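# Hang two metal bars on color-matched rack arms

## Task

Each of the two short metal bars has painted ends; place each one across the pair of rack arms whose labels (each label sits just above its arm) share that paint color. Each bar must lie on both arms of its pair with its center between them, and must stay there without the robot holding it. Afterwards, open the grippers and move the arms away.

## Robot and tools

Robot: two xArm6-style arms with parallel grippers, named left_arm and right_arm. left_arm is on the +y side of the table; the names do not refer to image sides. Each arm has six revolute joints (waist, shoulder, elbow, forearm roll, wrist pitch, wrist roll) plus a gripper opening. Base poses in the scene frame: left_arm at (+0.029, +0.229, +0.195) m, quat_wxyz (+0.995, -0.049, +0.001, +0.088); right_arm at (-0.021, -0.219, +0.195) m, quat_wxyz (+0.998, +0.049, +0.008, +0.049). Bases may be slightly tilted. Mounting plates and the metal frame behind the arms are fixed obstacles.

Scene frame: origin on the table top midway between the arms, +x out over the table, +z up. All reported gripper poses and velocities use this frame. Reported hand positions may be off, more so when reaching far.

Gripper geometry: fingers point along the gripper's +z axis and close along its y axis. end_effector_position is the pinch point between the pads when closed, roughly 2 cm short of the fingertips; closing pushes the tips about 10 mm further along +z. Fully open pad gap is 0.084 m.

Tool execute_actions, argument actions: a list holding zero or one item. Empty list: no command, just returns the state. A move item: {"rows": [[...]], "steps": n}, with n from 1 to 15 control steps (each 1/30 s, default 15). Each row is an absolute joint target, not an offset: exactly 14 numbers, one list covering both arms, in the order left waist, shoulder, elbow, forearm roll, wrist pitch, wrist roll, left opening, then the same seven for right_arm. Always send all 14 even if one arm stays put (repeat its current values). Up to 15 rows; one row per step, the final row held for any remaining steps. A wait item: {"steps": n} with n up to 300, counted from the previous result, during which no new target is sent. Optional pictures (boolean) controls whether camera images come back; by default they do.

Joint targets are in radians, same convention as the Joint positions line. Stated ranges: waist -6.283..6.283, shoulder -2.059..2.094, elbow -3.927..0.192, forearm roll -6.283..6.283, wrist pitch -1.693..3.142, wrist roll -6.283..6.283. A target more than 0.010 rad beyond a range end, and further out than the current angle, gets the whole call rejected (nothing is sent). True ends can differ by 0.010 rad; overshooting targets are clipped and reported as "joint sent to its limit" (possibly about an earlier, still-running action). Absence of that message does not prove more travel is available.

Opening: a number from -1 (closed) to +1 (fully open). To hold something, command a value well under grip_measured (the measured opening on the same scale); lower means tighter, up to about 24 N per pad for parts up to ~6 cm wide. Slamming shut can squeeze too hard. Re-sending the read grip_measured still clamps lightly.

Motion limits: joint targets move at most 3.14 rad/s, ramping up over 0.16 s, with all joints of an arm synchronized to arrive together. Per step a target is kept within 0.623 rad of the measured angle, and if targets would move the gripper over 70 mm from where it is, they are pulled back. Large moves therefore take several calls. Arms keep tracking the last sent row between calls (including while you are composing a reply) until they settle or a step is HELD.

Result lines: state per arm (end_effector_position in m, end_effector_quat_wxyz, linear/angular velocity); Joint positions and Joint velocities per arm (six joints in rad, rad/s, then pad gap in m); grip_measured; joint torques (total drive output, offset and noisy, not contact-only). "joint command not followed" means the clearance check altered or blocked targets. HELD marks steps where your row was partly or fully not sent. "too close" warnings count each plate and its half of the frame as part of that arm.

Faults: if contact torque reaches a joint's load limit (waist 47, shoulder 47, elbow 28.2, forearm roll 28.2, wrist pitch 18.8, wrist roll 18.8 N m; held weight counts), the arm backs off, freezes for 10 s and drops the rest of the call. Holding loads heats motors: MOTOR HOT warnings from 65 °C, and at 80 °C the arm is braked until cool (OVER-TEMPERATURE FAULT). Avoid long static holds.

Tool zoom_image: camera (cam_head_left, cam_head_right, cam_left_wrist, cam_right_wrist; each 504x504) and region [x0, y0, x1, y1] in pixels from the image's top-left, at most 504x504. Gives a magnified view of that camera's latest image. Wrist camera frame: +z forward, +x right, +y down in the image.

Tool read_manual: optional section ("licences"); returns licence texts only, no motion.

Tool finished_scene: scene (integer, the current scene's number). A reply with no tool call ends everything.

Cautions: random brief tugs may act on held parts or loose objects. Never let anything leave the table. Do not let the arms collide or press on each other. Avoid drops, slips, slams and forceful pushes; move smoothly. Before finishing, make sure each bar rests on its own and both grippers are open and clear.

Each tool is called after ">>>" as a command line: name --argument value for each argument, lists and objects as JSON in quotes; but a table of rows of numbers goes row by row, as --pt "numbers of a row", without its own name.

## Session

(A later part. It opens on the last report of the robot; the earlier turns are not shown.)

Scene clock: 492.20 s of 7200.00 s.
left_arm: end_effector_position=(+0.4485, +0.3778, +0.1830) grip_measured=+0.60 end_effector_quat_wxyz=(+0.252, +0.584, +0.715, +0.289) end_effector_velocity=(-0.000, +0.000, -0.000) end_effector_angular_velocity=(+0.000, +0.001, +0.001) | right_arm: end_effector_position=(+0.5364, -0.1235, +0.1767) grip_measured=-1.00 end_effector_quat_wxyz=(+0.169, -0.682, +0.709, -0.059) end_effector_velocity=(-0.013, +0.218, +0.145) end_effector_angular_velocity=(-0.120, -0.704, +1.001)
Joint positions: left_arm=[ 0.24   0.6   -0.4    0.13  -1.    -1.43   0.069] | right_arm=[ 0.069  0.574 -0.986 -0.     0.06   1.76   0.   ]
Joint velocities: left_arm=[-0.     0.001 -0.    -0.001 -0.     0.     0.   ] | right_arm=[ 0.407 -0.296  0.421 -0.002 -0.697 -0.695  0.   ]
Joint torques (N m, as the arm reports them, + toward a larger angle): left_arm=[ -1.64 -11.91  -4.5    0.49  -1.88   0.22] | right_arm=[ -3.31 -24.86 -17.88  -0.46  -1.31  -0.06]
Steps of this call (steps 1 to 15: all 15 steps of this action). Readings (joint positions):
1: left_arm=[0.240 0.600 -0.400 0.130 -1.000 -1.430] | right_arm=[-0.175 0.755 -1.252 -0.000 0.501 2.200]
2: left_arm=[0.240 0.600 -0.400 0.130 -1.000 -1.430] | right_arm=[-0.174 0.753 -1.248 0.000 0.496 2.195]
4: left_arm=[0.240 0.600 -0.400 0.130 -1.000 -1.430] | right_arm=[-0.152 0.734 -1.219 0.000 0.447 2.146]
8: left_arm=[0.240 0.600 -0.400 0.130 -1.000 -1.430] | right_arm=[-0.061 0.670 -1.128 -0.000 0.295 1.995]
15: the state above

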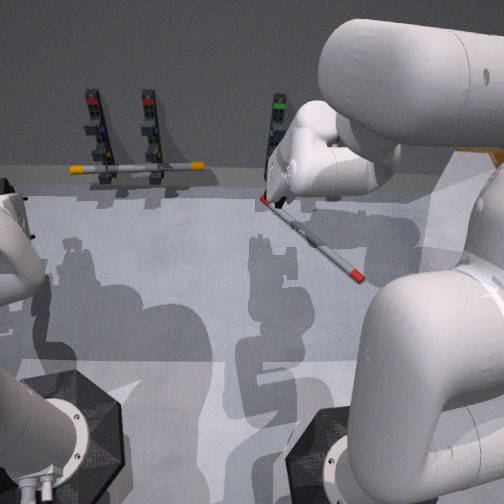

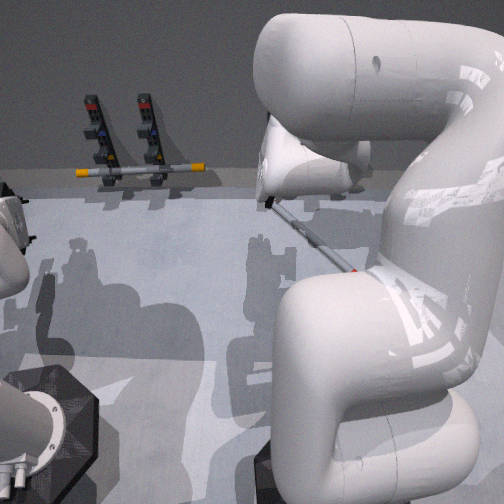

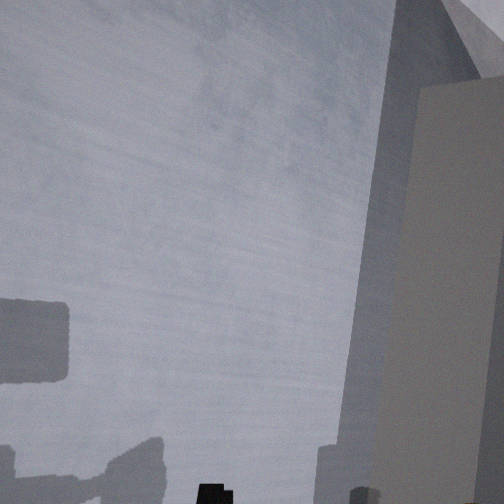

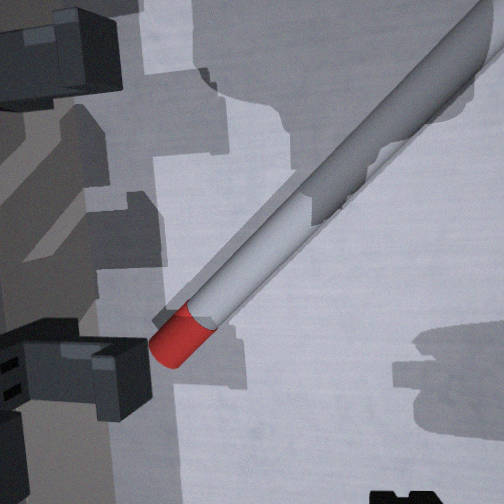

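>>> execute_actions --actions '[{"rows":[[0.24,0.6,-0.4,0.13,-1.0,-1.43,0.6,-0.12,0.75,-1.29,0,0.54,2.2,1]]}]'

>>> execute_actions --actions '[{"rows":[[0.24,0.6,-0.4,0.13,-1.0,-1.43,0.6,-0.12,0.85,-1.33,0,0.48,2.2,1]]}]'

Scene clock: 502.23 s of 7200.00 s.
left_arm: end_effector_position=(+0.4485, +0.3778, +0.1830) grip_measured=+0.60 end_effector_quat_wxyz=(+0.252, +0.584, +0.715, +0.289) end_effector_velocity=(-0.000, +0.000, -0.000) end_effector_angular_velocity=(+0.000, +0.000, +0.001) | right_arm: end_effector_position=(+0.5308, -0.2185, +0.1186) grip_measured=+0.94 end_effector_quat_wxyz=(+0.024, -0.462, +0.885, +0.042) end_effector_velocity=(-0.031, -0.099, -0.050) end_effector_angular_velocity=(+0.002, +0.407, -0.578)
Joint positions: left_arm=[ 0.24   0.6   -0.4    0.13  -1.    -1.43   0.069] | right_arm=[-0.109  0.738 -1.268  0.     0.504  2.167  0.082]
Joint velocities: left_arm=[ 0.001  0.    -0.     0.    -0.     0.     0.   ] | right_arm=[-0.187  0.168 -0.281  0.     0.462  0.427  0.143]
Joint torques (N m, as the arm reports them, + toward a larger angle): left_arm=[ -1.03 -11.94  -3.54   1.34  -2.33   0.06] | right_arm=[  9.42 -34.91 -17.06  -0.54  -1.56  -1.01]
Steps of this call (steps 1 to 30: the robot went on to your last target; steps 31 to 286: nothing new was sent; steps 287 to 301: all 15 steps of this action). Readings (joint positions):
287: left_arm=[0.240 0.600 -0.400 0.130 -1.000 -1.430] | right_arm=[0.100 0.550 -0.950 -0.000 0.000 1.700]
288: left_arm=[0.240 0.600 -0.400 0.130 -1.000 -1.430] | right_arm=[0.099 0.551 -0.953 -0.000 0.005 1.705]
290: left_arm=[0.240 0.600 -0.400 0.130 -1.000 -1.430] | right_arm=[0.082 0.568 -0.984 -0.000 0.055 1.751]
294: left_arm=[0.240 0.600 -0.400 0.130 -1.000 -1.430] | right_arm=[-0.000 0.641 -1.105 0.000 0.244 1.926]
301: the state above

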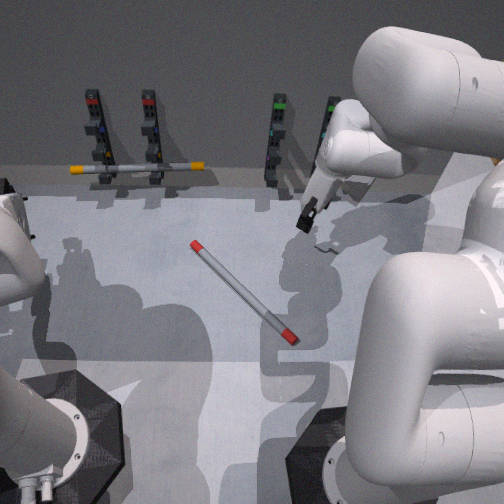

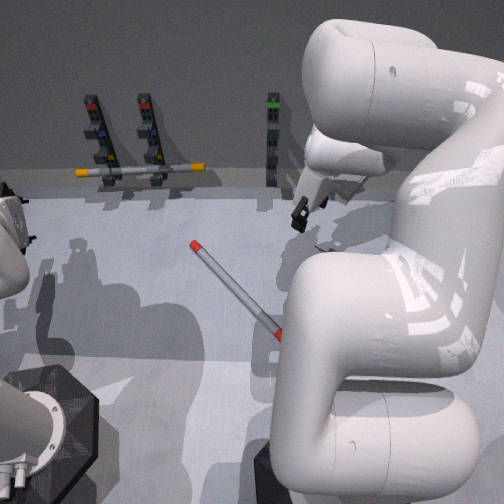

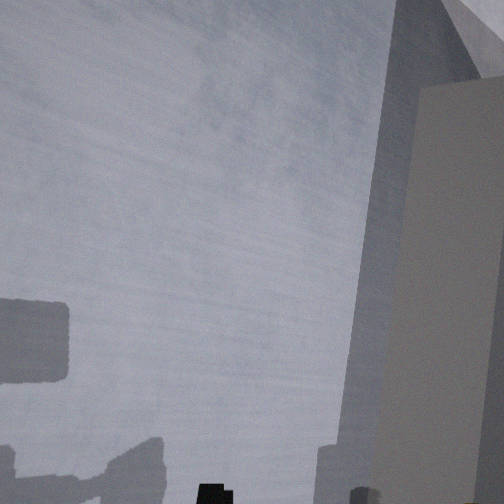

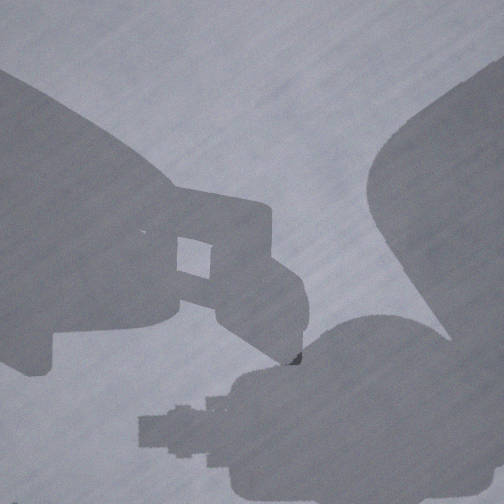

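Scene clock: 502.73 s of 7200.00 s.
left_arm: end_effector_position=(+0.4485, +0.3778, +0.1830) grip_measured=+0.60 end_effector_quat_wxyz=(+0.252, +0.584, +0.715, +0.289) end_effector_velocity=(-0.000, -0.000, -0.000) end_effector_angular_velocity=(-0.001, +0.000, -0.002) | right_arm: end_effector_position=(+0.5294, -0.2206, +0.0789) grip_measured=+1.00 end_effector_quat_wxyz=(+0.013, -0.443, +0.895, +0.047) end_effector_velocity=(-0.005, -0.001, -0.007) end_effector_angular_velocity=(+0.000, +0.012, -0.003)
Joint positions: left_arm=[ 0.24   0.6   -0.4    0.13  -1.    -1.43   0.069] | right_arm=[-0.12   0.848 -1.33  -0.     0.48   2.2    0.084]
Joint velocities: left_arm=[ 0.001  0.001 -0.     0.002 -0.     0.     0.   ] | right_arm=[-0.003  0.013  0.001  0.    -0.002  0.001 -0.   ]
Joint torques (N m, as the arm reports them, + toward a larger angle): left_arm=[ -1.31 -12.47  -4.2    0.74  -2.01   0.38] | right_arm=[  2.64 -31.88 -16.75  -0.29  -1.1   -0.57]
Steps of this call (steps 1 to 15: all 15 steps of this action). Readings (joint positions):
1: left_arm=[0.240 0.600 -0.400 0.130 -1.000 -1.430] | right_arm=[-0.114 0.743 -1.275 0.000 0.516 2.178]
2: left_arm=[0.240 0.600 -0.400 0.130 -1.000 -1.430] | right_arm=[-0.116 0.749 -1.282 0.000 0.522 2.185]
4: left_arm=[0.240 0.600 -0.400 0.130 -1.000 -1.430] | right_arm=[-0.117 0.782 -1.305 -0.000 0.509 2.193]
8: left_arm=[0.240 0.600 -0.400 0.130 -1.000 -1.430] | right_arm=[-0.118 0.840 -1.320 0.000 0.487 2.199]
15: the state above

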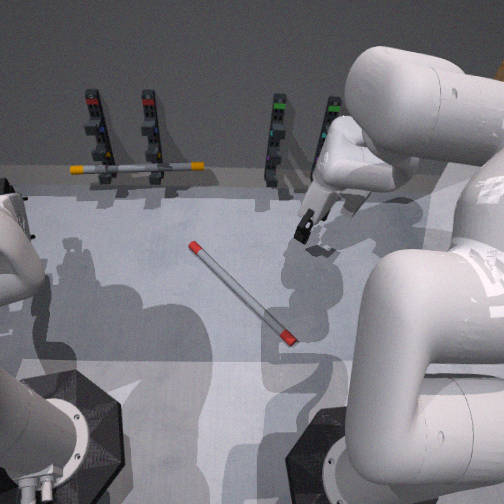

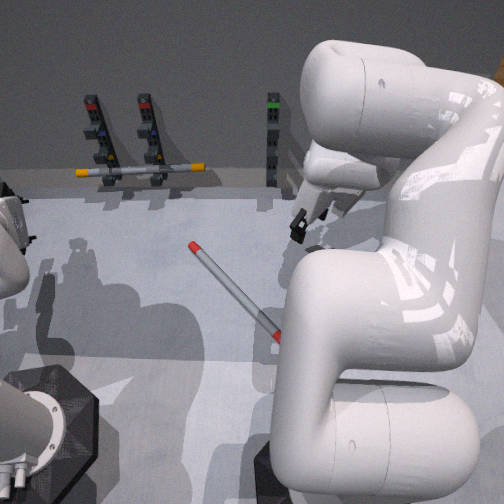

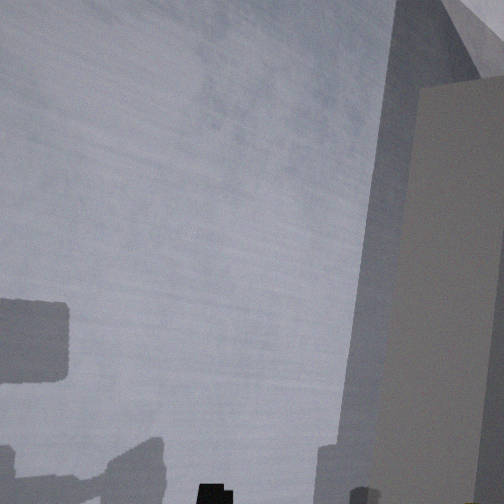

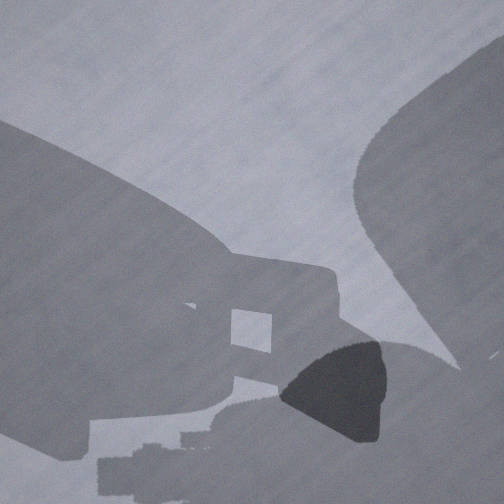

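>>> execute_actions --actions '[{"rows":[[0.24,0.6,-0.4,0.13,-1.0,-1.43,0.6,0.12,0.55,-0.95,0,0.4,2.4,1]]}]'

>>> execute_actions --actions '[{"steps":10}]'

Scene clock: 509.53 s of 7200.00 s.
left_arm: end_effector_position=(+0.4485, +0.3778, +0.1830) grip_measured=+0.60 end_effector_quat_wxyz=(+0.252, +0.584, +0.715, +0.289) end_effector_velocity=(-0.000, +0.000, +0.000) end_effector_angular_velocity=(+0.000, +0.000, +0.001) | right_arm: end_effector_position=(+0.4492, -0.1164, +0.1369) grip_measured=+1.00 end_effector_quat_wxyz=(+0.013, -0.461, +0.886, +0.048) end_effector_velocity=(-0.094, +0.080, +0.049) end_effector_angular_velocity=(+0.001, -0.005, +0.029)
Joint positions: left_arm=[ 0.24   0.6   -0.4    0.13  -1.    -1.43   0.069] | right_arm=[ 0.105  0.57  -0.977 -0.     0.406  2.385  0.084]
Joint velocities: left_arm=[ 0.    -0.     0.    -0.001  0.    -0.    -0.   ] | right_arm=[ 0.211 -0.269  0.34   0.    -0.073  0.181 -0.   ]
Joint torques (N m, as the arm reports them, + toward a larger angle): left_arm=[ -1.43 -11.58  -4.14   0.85  -1.99   0.34] | right_arm=[ -3.67 -22.96 -18.15  -0.48  -1.08  -0.7 ]
Steps of this call (steps 1 to 15: the robot went on to your last target; steps 16 to 130: nothing new was sent; then 1.97 s passed at rest; steps 131 to 145: all 15 steps of this action). Readings (joint positions):
131: left_arm=[0.240 0.600 -0.400 0.130 -1.000 -1.430] | right_arm=[-0.120 0.850 -1.330 -0.000 0.480 2.200]
132: left_arm=[0.240 0.600 -0.400 0.130 -1.000 -1.430] | right_arm=[-0.118 0.847 -1.326 0.000 0.479 2.203]
134: left_arm=[0.240 0.600 -0.400 0.130 -1.000 -1.430] | right_arm=[-0.095 0.814 -1.281 0.000 0.469 2.226]
138: left_arm=[0.240 0.600 -0.400 0.130 -1.000 -1.430] | right_arm=[-0.008 0.712 -1.157 -0.000 0.443 2.292]
145: the state above

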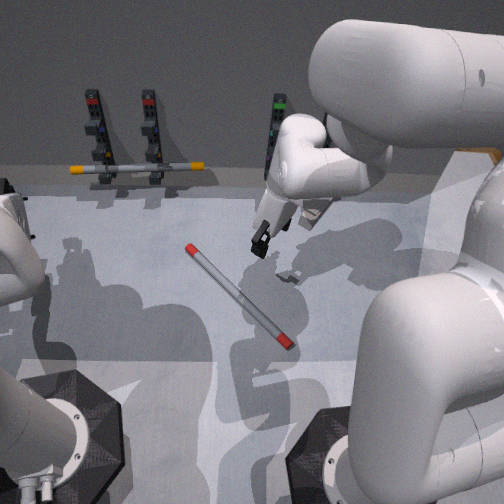

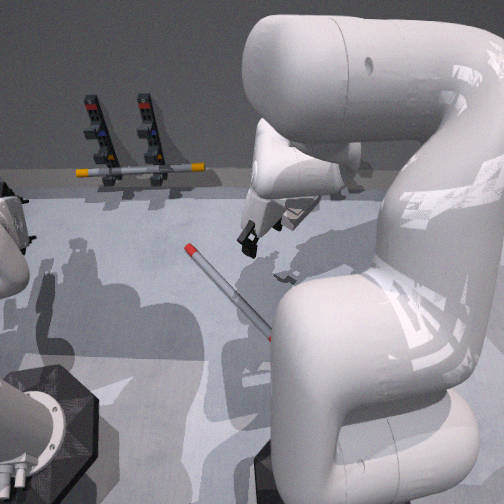

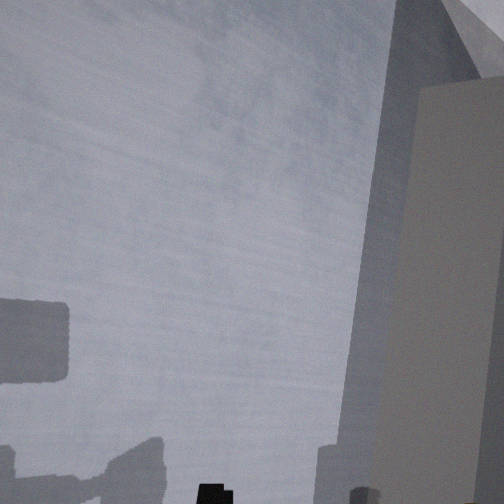

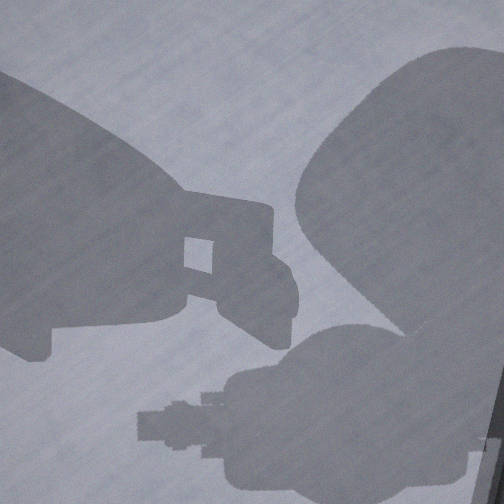

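Scene clock: 509.87 s of 7200.00 s.
left_arm: end_effector_position=(+0.4485, +0.3778, +0.1830) grip_measured=+0.60 end_effector_quat_wxyz=(+0.252, +0.584, +0.715, +0.289) end_effector_velocity=(+0.000, -0.001, -0.000) end_effector_angular_velocity=(-0.000, -0.000, -0.002) | right_arm: end_effector_position=(+0.4419, -0.1118, +0.1399) grip_measured=+1.00 end_effector_quat_wxyz=(+0.013, -0.461, +0.886, +0.048) end_effector_velocity=(-0.001, +0.003, +0.002) end_effector_angular_velocity=(+0.001, -0.003, +0.004)
Joint positions: left_arm=[ 0.24   0.6   -0.4    0.13  -1.    -1.43   0.069] | right_arm=[ 0.119  0.551 -0.951  0.     0.4    2.4    0.084]
Joint velocities: left_arm=[ 0.     0.     0.     0.002  0.     0.    -0.   ] | right_arm=[ 0.007 -0.007  0.006  0.    -0.001  0.003 -0.   ]
Joint torques (N m, as the arm reports them, + toward a larger angle): left_arm=[ -1.35 -12.05  -4.73   1.22  -1.91   0.27] | right_arm=[  2.22 -27.58 -16.12  -0.18  -1.01  -0.71]
Steps of this call (steps 1 to 10: the robot went on to your last target). Readings (joint positions):
1: left_arm=[0.240 0.600 -0.400 0.130 -1.000 -1.430] | right_arm=[0.111 0.563 -0.968 -0.000 0.404 2.390]
2: left_arm=[0.240 0.600 -0.400 0.130 -1.000 -1.430] | right_arm=[0.114 0.559 -0.962 -0.000 0.403 2.394]
4: left_arm=[0.240 0.600 -0.400 0.130 -1.000 -1.430] | right_arm=[0.116 0.554 -0.955 0.000 0.401 2.397]
8: left_arm=[0.240 0.600 -0.400 0.130 -1.000 -1.430] | right_arm=[0.118 0.552 -0.951 0.000 0.400 2.399]
10: the state above

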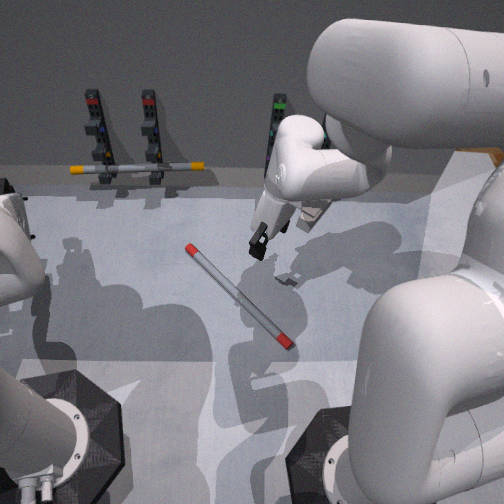

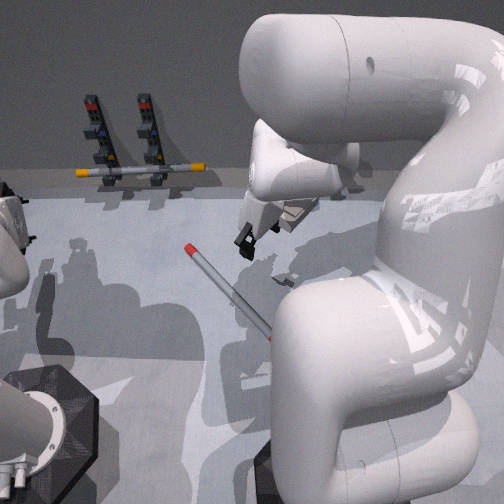

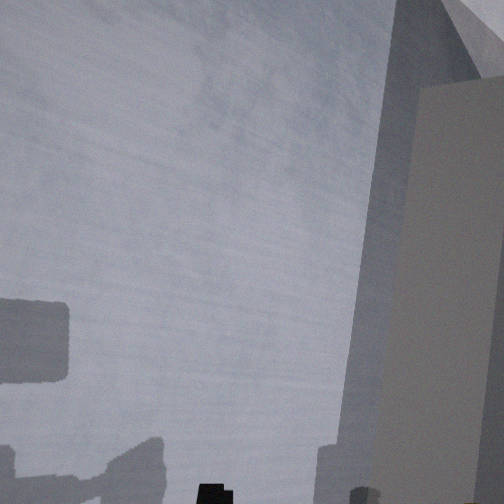

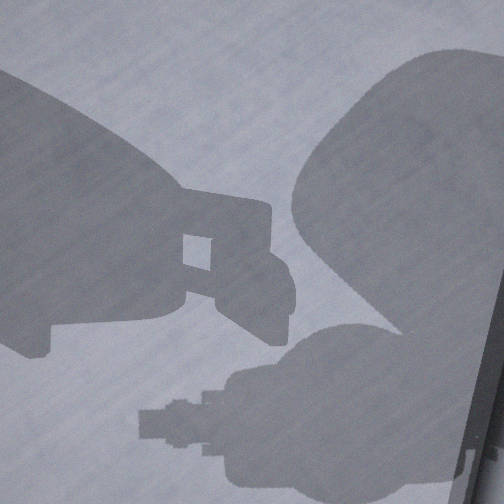

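>>> execute_actions --actions '[{"rows":[[0.24,0.6,-0.4,0.13,-1.0,-1.43,0.6,0.22,0.6,-0.9,0,0.3,2.5,1]]}]'

>>> execute_actions --actions '[{"steps":8}]'

Scene clock: 523.10 s of 7200.00 s.
left_arm: end_effector_position=(+0.4485, +0.3778, +0.1830) grip_measured=+0.60 end_effector_quat_wxyz=(+0.252, +0.584, +0.715, +0.289) end_effector_velocity=(-0.000, +0.001, +0.000) end_effector_angular_velocity=(+0.000, +0.000, +0.003) | right_arm: end_effector_position=(+0.4113, -0.0692, +0.1163) grip_measured=+1.00 end_effector_quat_wxyz=(+0.013, -0.461, +0.886, +0.048) end_effector_velocity=(-0.005, +0.002, -0.004) end_effector_angular_velocity=(-0.002, +0.006, -0.001)
Joint positions: left_arm=[ 0.24   0.6   -0.4    0.13  -1.    -1.43   0.069] | right_arm=[ 0.219  0.599 -0.901  0.     0.301  2.499  0.084]
Joint velocities: left_arm=[ 0.002 -0.001  0.    -0.001  0.     0.     0.   ] | right_arm=[ 0.006  0.006  0.008 -0.001 -0.008  0.009 -0.   ]
Joint torques (N m, as the arm reports them, + toward a larger angle): left_arm=[ -1.02 -12.06  -4.27   1.03  -2.26   0.4 ] | right_arm=[  2.39 -26.31 -14.7   -0.44  -1.3   -0.86]
Steps of this call (steps 1 to 30: the robot went on to your last target; steps 31 to 90: nothing new was sent; then 9.73 s passed at rest; steps 91 to 105: all 15 steps of this action). Readings (joint positions):
91: left_arm=[0.240 0.600 -0.400 0.130 -1.000 -1.430] | right_arm=[0.120 0.550 -0.950 0.000 0.400 2.400]
92: left_arm=[0.240 0.600 -0.400 0.130 -1.000 -1.430] | right_arm=[0.123 0.552 -0.948 0.000 0.395 2.405]
94: left_arm=[0.240 0.600 -0.400 0.130 -1.000 -1.430] | right_arm=[0.154 0.566 -0.935 0.000 0.360 2.438]
98: left_arm=[0.240 0.600 -0.400 0.130 -1.000 -1.430] | right_arm=[0.211 0.596 -0.903 -0.000 0.314 2.487]
105: the state above

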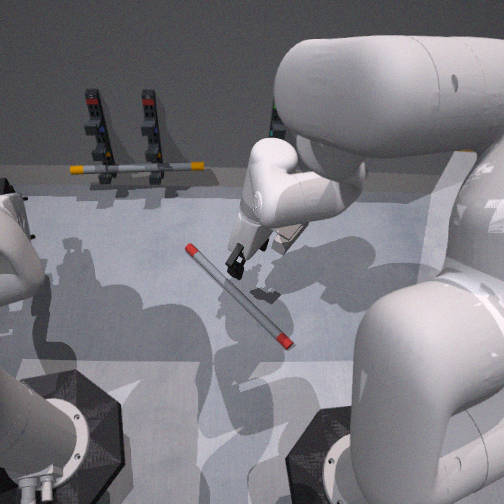

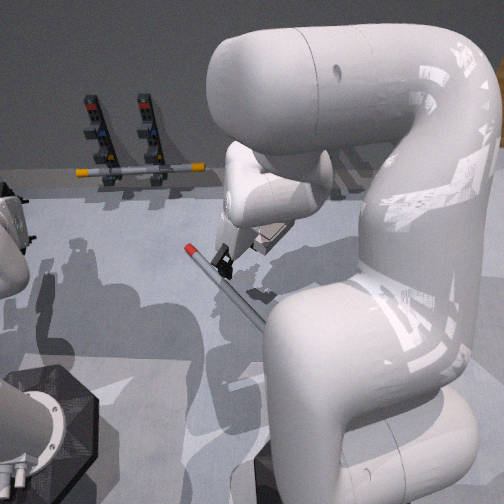

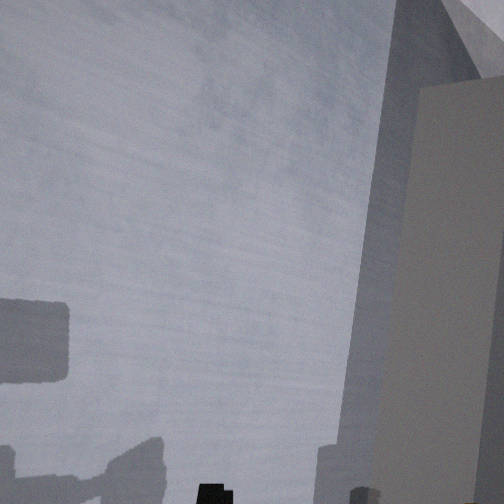

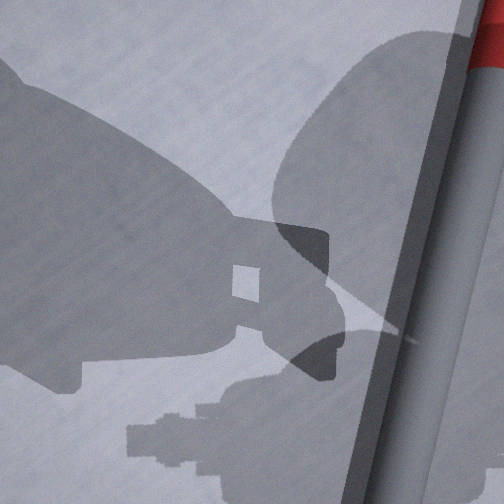

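Scene clock: 523.37 s of 7200.00 s.
left_arm: end_effector_position=(+0.4485, +0.3778, +0.1830) grip_measured=+0.60 end_effector_quat_wxyz=(+0.252, +0.584, +0.715, +0.289) end_effector_velocity=(+0.000, +0.000, +0.000) end_effector_angular_velocity=(+0.000, -0.000, -0.000) | right_arm: end_effector_position=(+0.4106, -0.0689, +0.1159) grip_measured=+1.00 end_effector_quat_wxyz=(+0.013, -0.461, +0.886, +0.048) end_effector_velocity=(-0.001, +0.001, -0.001) end_effector_angular_velocity=(-0.001, +0.002, +0.002)
Joint positions: left_arm=[ 0.24   0.6   -0.4    0.13  -1.    -1.43   0.069] | right_arm=[ 0.22   0.6   -0.9    0.     0.3    2.5    0.084]
Joint velocities: left_arm=[ 0.    -0.     0.     0.001 -0.     0.     0.   ] | right_arm=[ 0.002  0.002  0.001 -0.    -0.     0.001 -0.   ]
Joint torques (N m, as the arm reports them, + toward a larger angle): left_arm=[ -1.16 -11.95  -4.5    1.04  -2.06   0.38] | right_arm=[  1.39 -26.36 -14.52  -0.17  -1.13  -0.69]
Steps of this call (steps 1 to 8: the robot went on to your last target). Readings (joint positions):
1: left_arm=[0.240 0.600 -0.400 0.130 -1.000 -1.430] | right_arm=[0.219 0.599 -0.901 0.000 0.300 2.499]
2: left_arm=[0.240 0.600 -0.400 0.130 -1.000 -1.430] | right_arm=[0.219 0.599 -0.901 0.000 0.300 2.500]
4: left_arm=[0.240 0.600 -0.400 0.130 -1.000 -1.430] | right_arm=[0.219 0.600 -0.900 0.000 0.300 2.500]
8: the state above

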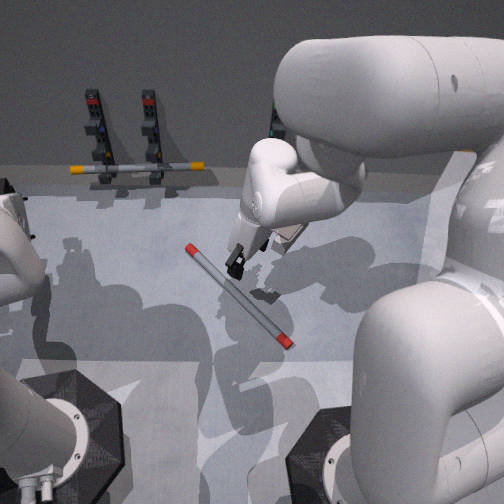

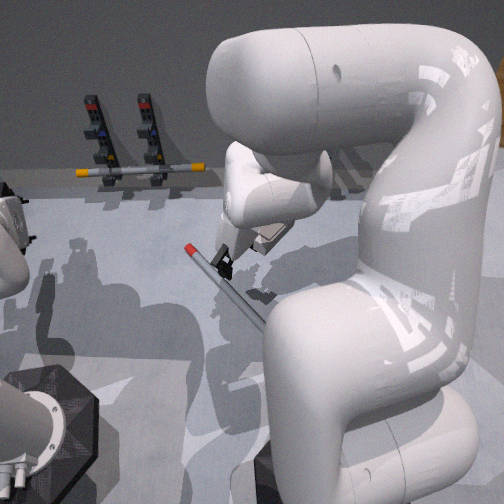

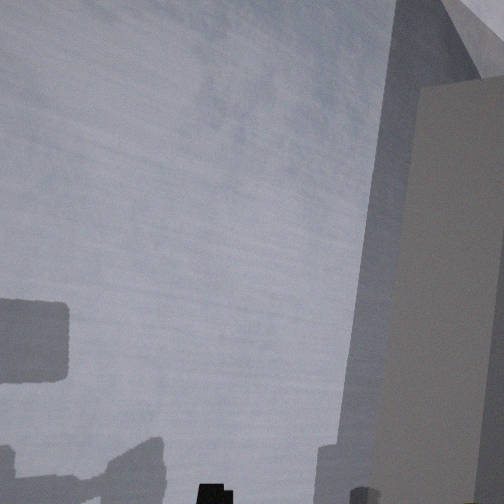

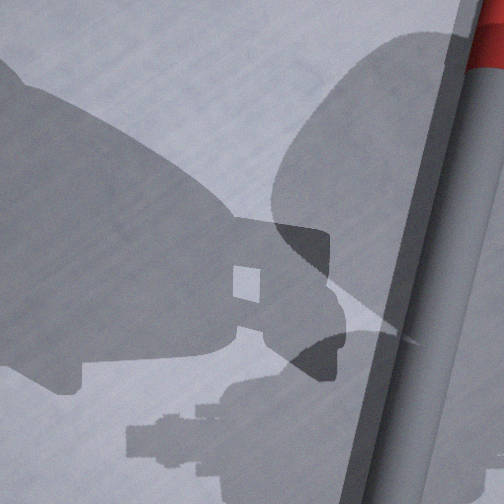

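>>> execute_actions --actions '[{"rows":[[0.24,0.6,-0.4,0.13,-1.0,-1.43,0.6,0.19,0.6,-0.74,0,0.14,2.55,1]]}]'

>>> execute_actions --actions '[{"steps":8}]'

Scene clock: 529.47 s of 7200.00 s.
left_arm: end_effector_position=(+0.4485, +0.3778, +0.1830) grip_measured=+0.60 end_effector_quat_wxyz=(+0.252, +0.584, +0.715, +0.289) end_effector_velocity=(+0.000, +0.000, +0.000) end_effector_angular_velocity=(+0.000, -0.001, -0.001) | right_arm: end_effector_position=(+0.3666, -0.0934, +0.0908) grip_measured=+1.00 end_effector_quat_wxyz=(+0.012, -0.426, +0.904, +0.048) end_effector_velocity=(-0.007, -0.002, -0.003) end_effector_angular_velocity=(-0.002, +0.005, -0.006)
Joint positions: left_arm=[ 0.24   0.6   -0.4    0.13  -1.    -1.43   0.069] | right_arm=[ 0.19   0.6   -0.742 -0.     0.141  2.55   0.084]
Joint velocities: left_arm=[ 0.    -0.001 -0.     0.001  0.     0.     0.   ] | right_arm=[-0.002  0.001  0.018 -0.    -0.014  0.005 -0.   ]
Joint torques (N m, as the arm reports them, + toward a larger angle): left_arm=[ -1.26 -12.32  -4.15   1.43  -2.17   0.18] | right_arm=[  1.55 -24.9  -10.91  -0.34  -1.05  -0.56]
Steps of this call (steps 1 to 15: the robot went on to your last target; steps 16 to 90: nothing new was sent; then 2.60 s passed at rest; steps 91 to 105: all 15 steps of this action). Readings (joint positions):
91: left_arm=[0.240 0.600 -0.400 0.130 -1.000 -1.430] | right_arm=[0.220 0.600 -0.900 -0.000 0.300 2.500]
92: left_arm=[0.240 0.600 -0.400 0.130 -1.000 -1.430] | right_arm=[0.219 0.600 -0.896 -0.000 0.295 2.502]
94: left_arm=[0.240 0.600 -0.400 0.130 -1.000 -1.430] | right_arm=[0.212 0.597 -0.857 -0.000 0.250 2.515]
98: left_arm=[0.240 0.600 -0.400 0.130 -1.000 -1.430] | right_arm=[0.193 0.603 -0.758 0.000 0.166 2.542]
105: the state above

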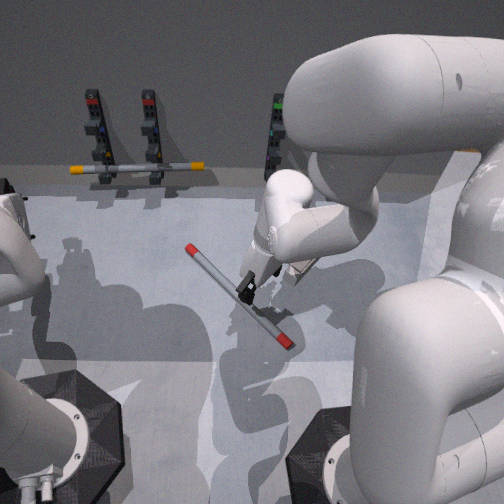

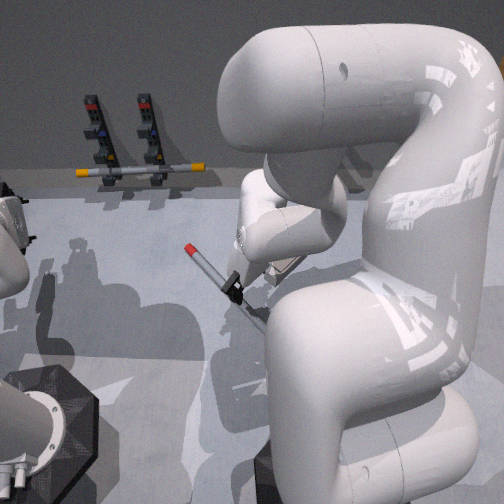

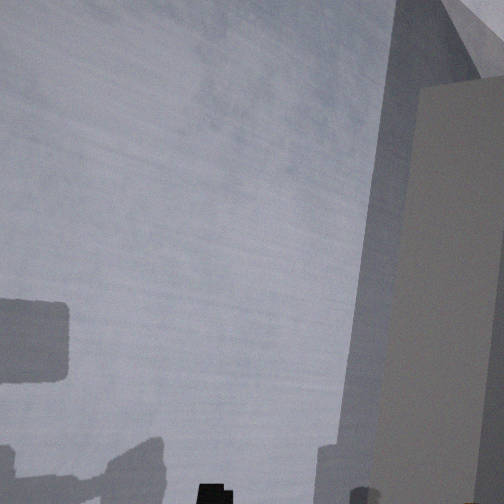

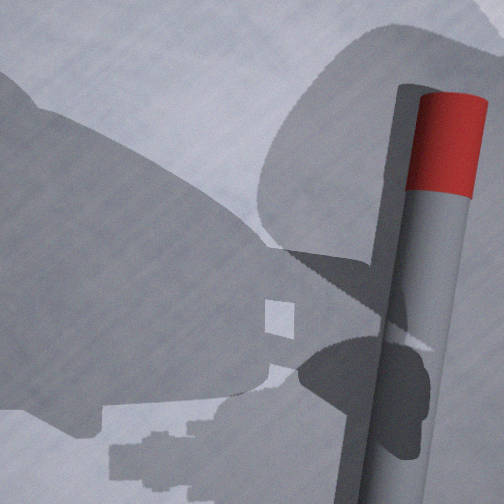

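Scene clock: 529.73 s of 7200.00 s.
left_arm: end_effector_position=(+0.4485, +0.3778, +0.1830) grip_measured=+0.60 end_effector_quat_wxyz=(+0.252, +0.584, +0.715, +0.289) end_effector_velocity=(+0.000, -0.001, -0.000) end_effector_angular_velocity=(-0.000, +0.000, -0.002) | right_arm: end_effector_position=(+0.3656, -0.0938, +0.0903) grip_measured=+1.00 end_effector_quat_wxyz=(+0.011, -0.425, +0.904, +0.048) end_effector_velocity=(-0.001, -0.001, -0.001) end_effector_angular_velocity=(-0.001, +0.002, -0.000)
Joint positions: left_arm=[ 0.24   0.6   -0.4    0.13  -1.    -1.43   0.069] | right_arm=[ 0.19   0.6   -0.74  -0.     0.14   2.55   0.084]
Joint velocities: left_arm=[-0.001  0.    -0.     0.001  0.     0.    -0.   ] | right_arm=[-0.001  0.001  0.002 -0.    -0.001  0.     0.   ]
Joint torques (N m, as the arm reports them, + toward a larger angle): left_arm=[ -1.4  -11.87  -3.83   1.01  -2.12   0.27] | right_arm=[  1.97 -23.61 -11.43   0.04  -1.28  -0.84]
Steps of this call (steps 1 to 8: the robot went on to your last target). Readings (joint positions):
1: left_arm=[0.240 0.600 -0.400 0.130 -1.000 -1.430] | right_arm=[0.190 0.600 -0.742 -0.000 0.141 2.550]
2: left_arm=[0.240 0.600 -0.400 0.130 -1.000 -1.430] | right_arm=[0.190 0.600 -0.741 -0.000 0.140 2.550]
4: left_arm=[0.240 0.600 -0.400 0.130 -1.000 -1.430] | right_arm=[0.190 0.600 -0.741 -0.000 0.140 2.550]
8: the state above

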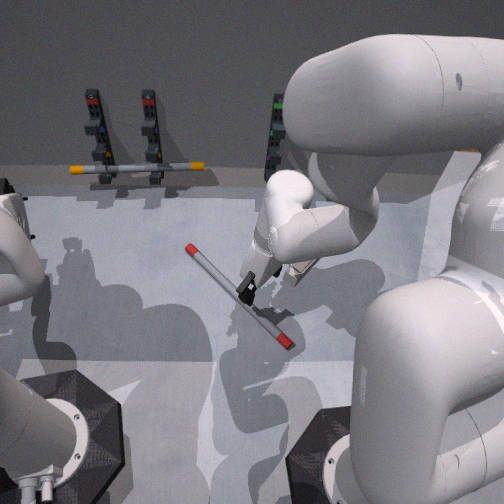

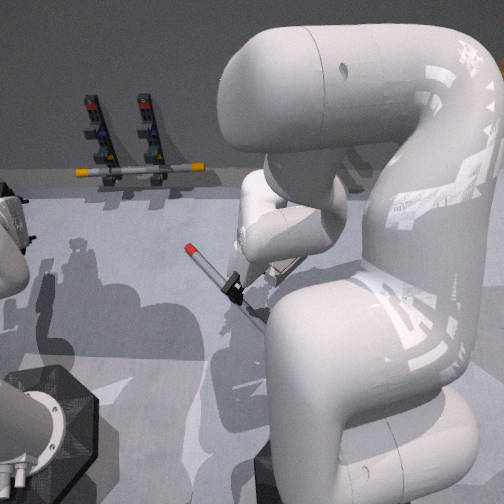

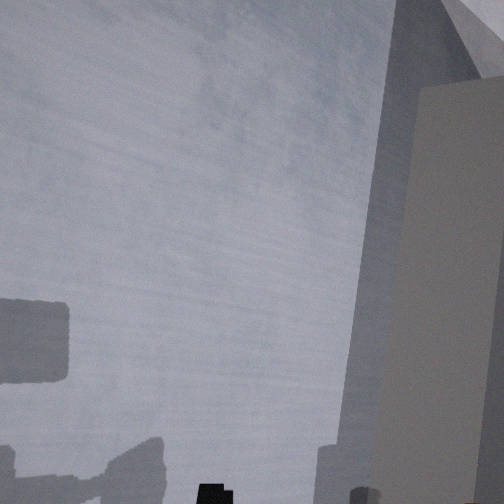

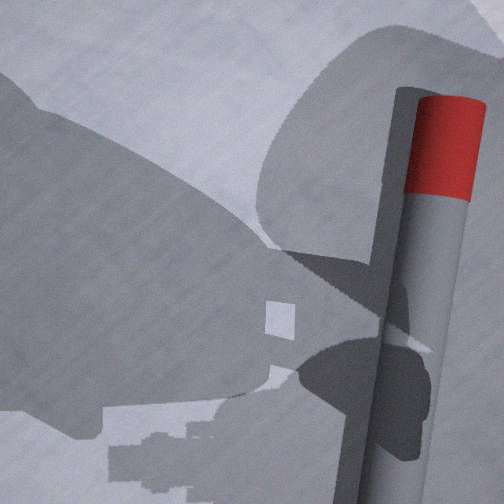

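>>> execute_actions --actions '[{"rows":[[0.24,0.6,-0.4,0.13,-1.0,-1.43,0.6,0.19,0.72,-0.78,0,0.06,2.6,1]]}]'

>>> execute_actions --actions '[{"steps":8}]'

Scene clock: 537.73 s of 7200.00 s.
left_arm: end_effector_position=(+0.4485, +0.3778, +0.1830) grip_measured=+0.60 end_effector_quat_wxyz=(+0.252, +0.584, +0.715, +0.289) end_effector_velocity=(+0.000, -0.000, +0.000) end_effector_angular_velocity=(+0.000, -0.000, -0.001) | right_arm: end_effector_position=(+0.3617, -0.0915, +0.0560) grip_measured=+1.00 end_effector_quat_wxyz=(+0.010, -0.403, +0.914, +0.048) end_effector_velocity=(-0.002, -0.000, -0.003) end_effector_angular_velocity=(-0.001, +0.002, -0.004)
Joint positions: left_arm=[ 0.24   0.6   -0.4    0.13  -1.    -1.43   0.069] | right_arm=[ 0.19   0.719 -0.78  -0.     0.06   2.6    0.084]
Joint velocities: left_arm=[-0.001  0.    -0.     0.    -0.     0.    -0.   ] | right_arm=[-0.     0.009 -0.001 -0.    -0.007  0.005 -0.   ]
Joint torques (N m, as the arm reports them, + toward a larger angle): left_arm=[ -1.96 -12.44  -3.86   0.73  -1.9    0.47] | right_arm=[  1.39 -25.09  -9.33  -0.26  -1.07  -0.72]
Steps of this call (steps 1 to 15: the robot went on to your last target; steps 16 to 90: nothing new was sent; then 4.50 s passed at rest; steps 91 to 105: all 15 steps of this action). Readings (joint positions):
91: left_arm=[0.240 0.600 -0.400 0.130 -1.000 -1.430] | right_arm=[0.190 0.600 -0.740 -0.000 0.140 2.550]
92: left_arm=[0.240 0.600 -0.400 0.130 -1.000 -1.430] | right_arm=[0.190 0.604 -0.742 0.000 0.137 2.552]
94: left_arm=[0.240 0.600 -0.400 0.130 -1.000 -1.430] | right_arm=[0.190 0.639 -0.757 -0.000 0.111 2.568]
98: left_arm=[0.240 0.600 -0.400 0.130 -1.000 -1.430] | right_arm=[0.190 0.707 -0.772 0.000 0.072 2.593]
105: the state above

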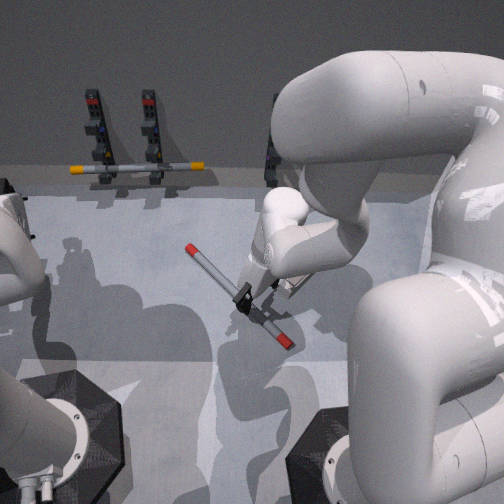

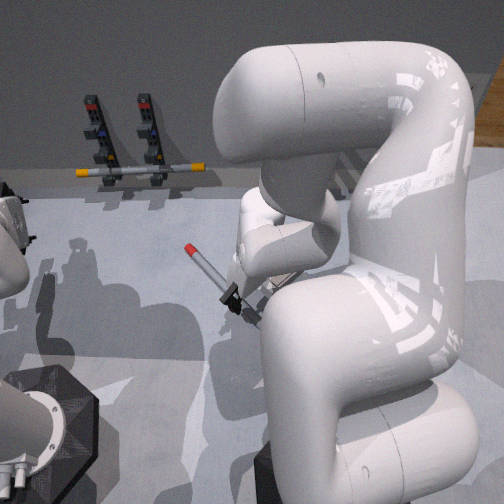

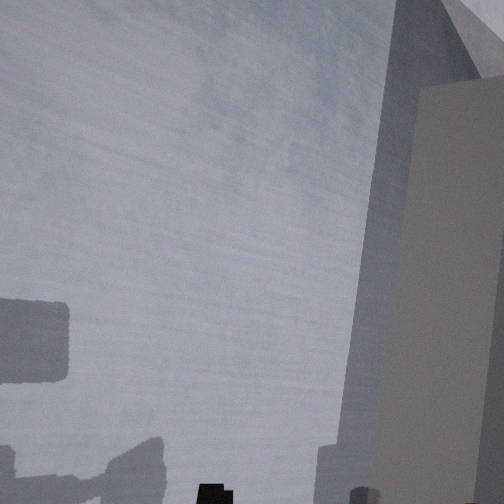

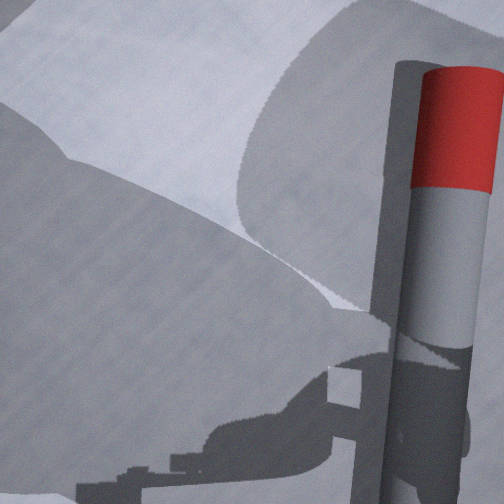

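Scene clock: 538.00 s of 7200.00 s.
left_arm: end_effector_position=(+0.4485, +0.3778, +0.1830) grip_measured=+0.60 end_effector_quat_wxyz=(+0.252, +0.584, +0.715, +0.289) end_effector_velocity=(-0.000, +0.000, +0.000) end_effector_angular_velocity=(+0.000, +0.000, +0.001) | right_arm: end_effector_position=(+0.3613, -0.0915, +0.0556) grip_measured=+1.00 end_effector_quat_wxyz=(+0.010, -0.403, +0.914, +0.048) end_effector_velocity=(-0.000, +0.000, -0.000) end_effector_angular_velocity=(-0.000, +0.000, +0.001)
Joint positions: left_arm=[ 0.24   0.6   -0.4    0.13  -1.    -1.43   0.069] | right_arm=[ 0.19   0.72  -0.78  -0.     0.06   2.6    0.084]
Joint velocities: left_arm=[ 0.    -0.    -0.    -0.001 -0.     0.     0.   ] | right_arm=[ 0.     0.001 -0.    -0.001 -0.     0.     0.   ]
Joint torques (N m, as the arm reports them, + toward a larger angle): left_arm=[ -2.81 -12.06  -4.24   0.59  -1.96   0.18] | right_arm=[  2.41 -24.53  -8.94  -0.68  -1.14  -0.79]
Steps of this call (steps 1 to 8: the robot went on to your last target). Readings (joint positions):
1: left_arm=[0.240 0.600 -0.400 0.130 -1.000 -1.430] | right_arm=[0.190 0.719 -0.780 -0.000 0.060 2.600]
2: left_arm=[0.240 0.600 -0.400 0.130 -1.000 -1.430] | right_arm=[0.190 0.719 -0.780 -0.000 0.060 2.600]
4: left_arm=[0.240 0.600 -0.400 0.130 -1.000 -1.430] | right_arm=[0.190 0.719 -0.780 -0.000 0.060 2.600]
8: the state above

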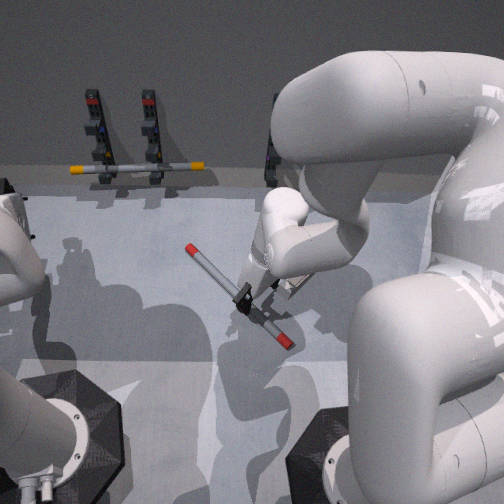

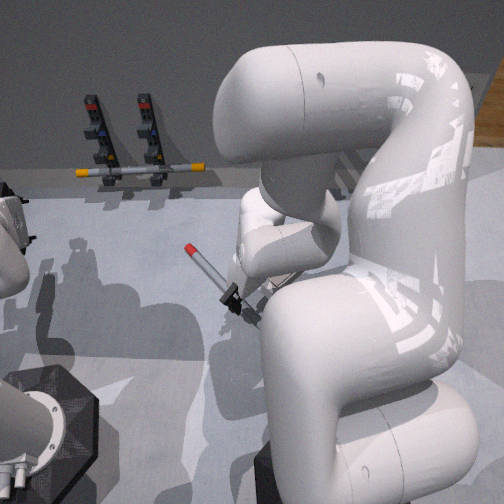

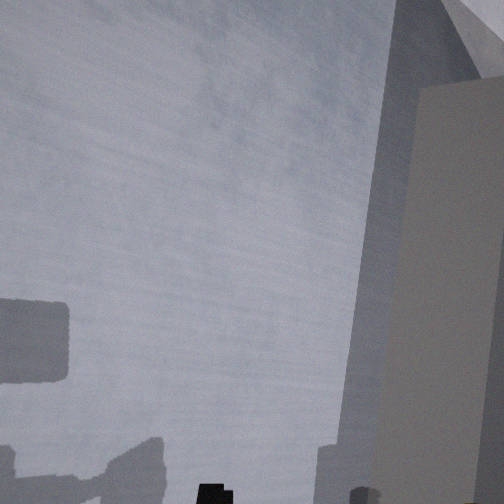

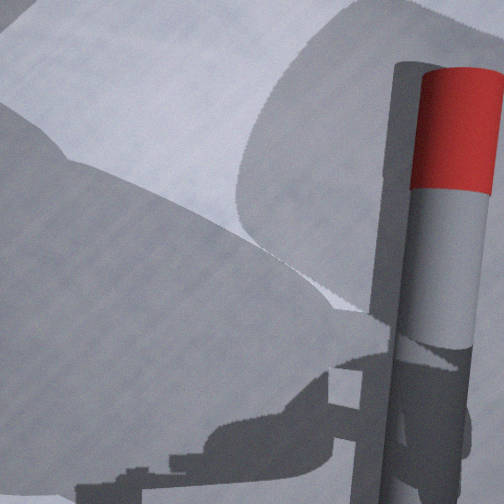

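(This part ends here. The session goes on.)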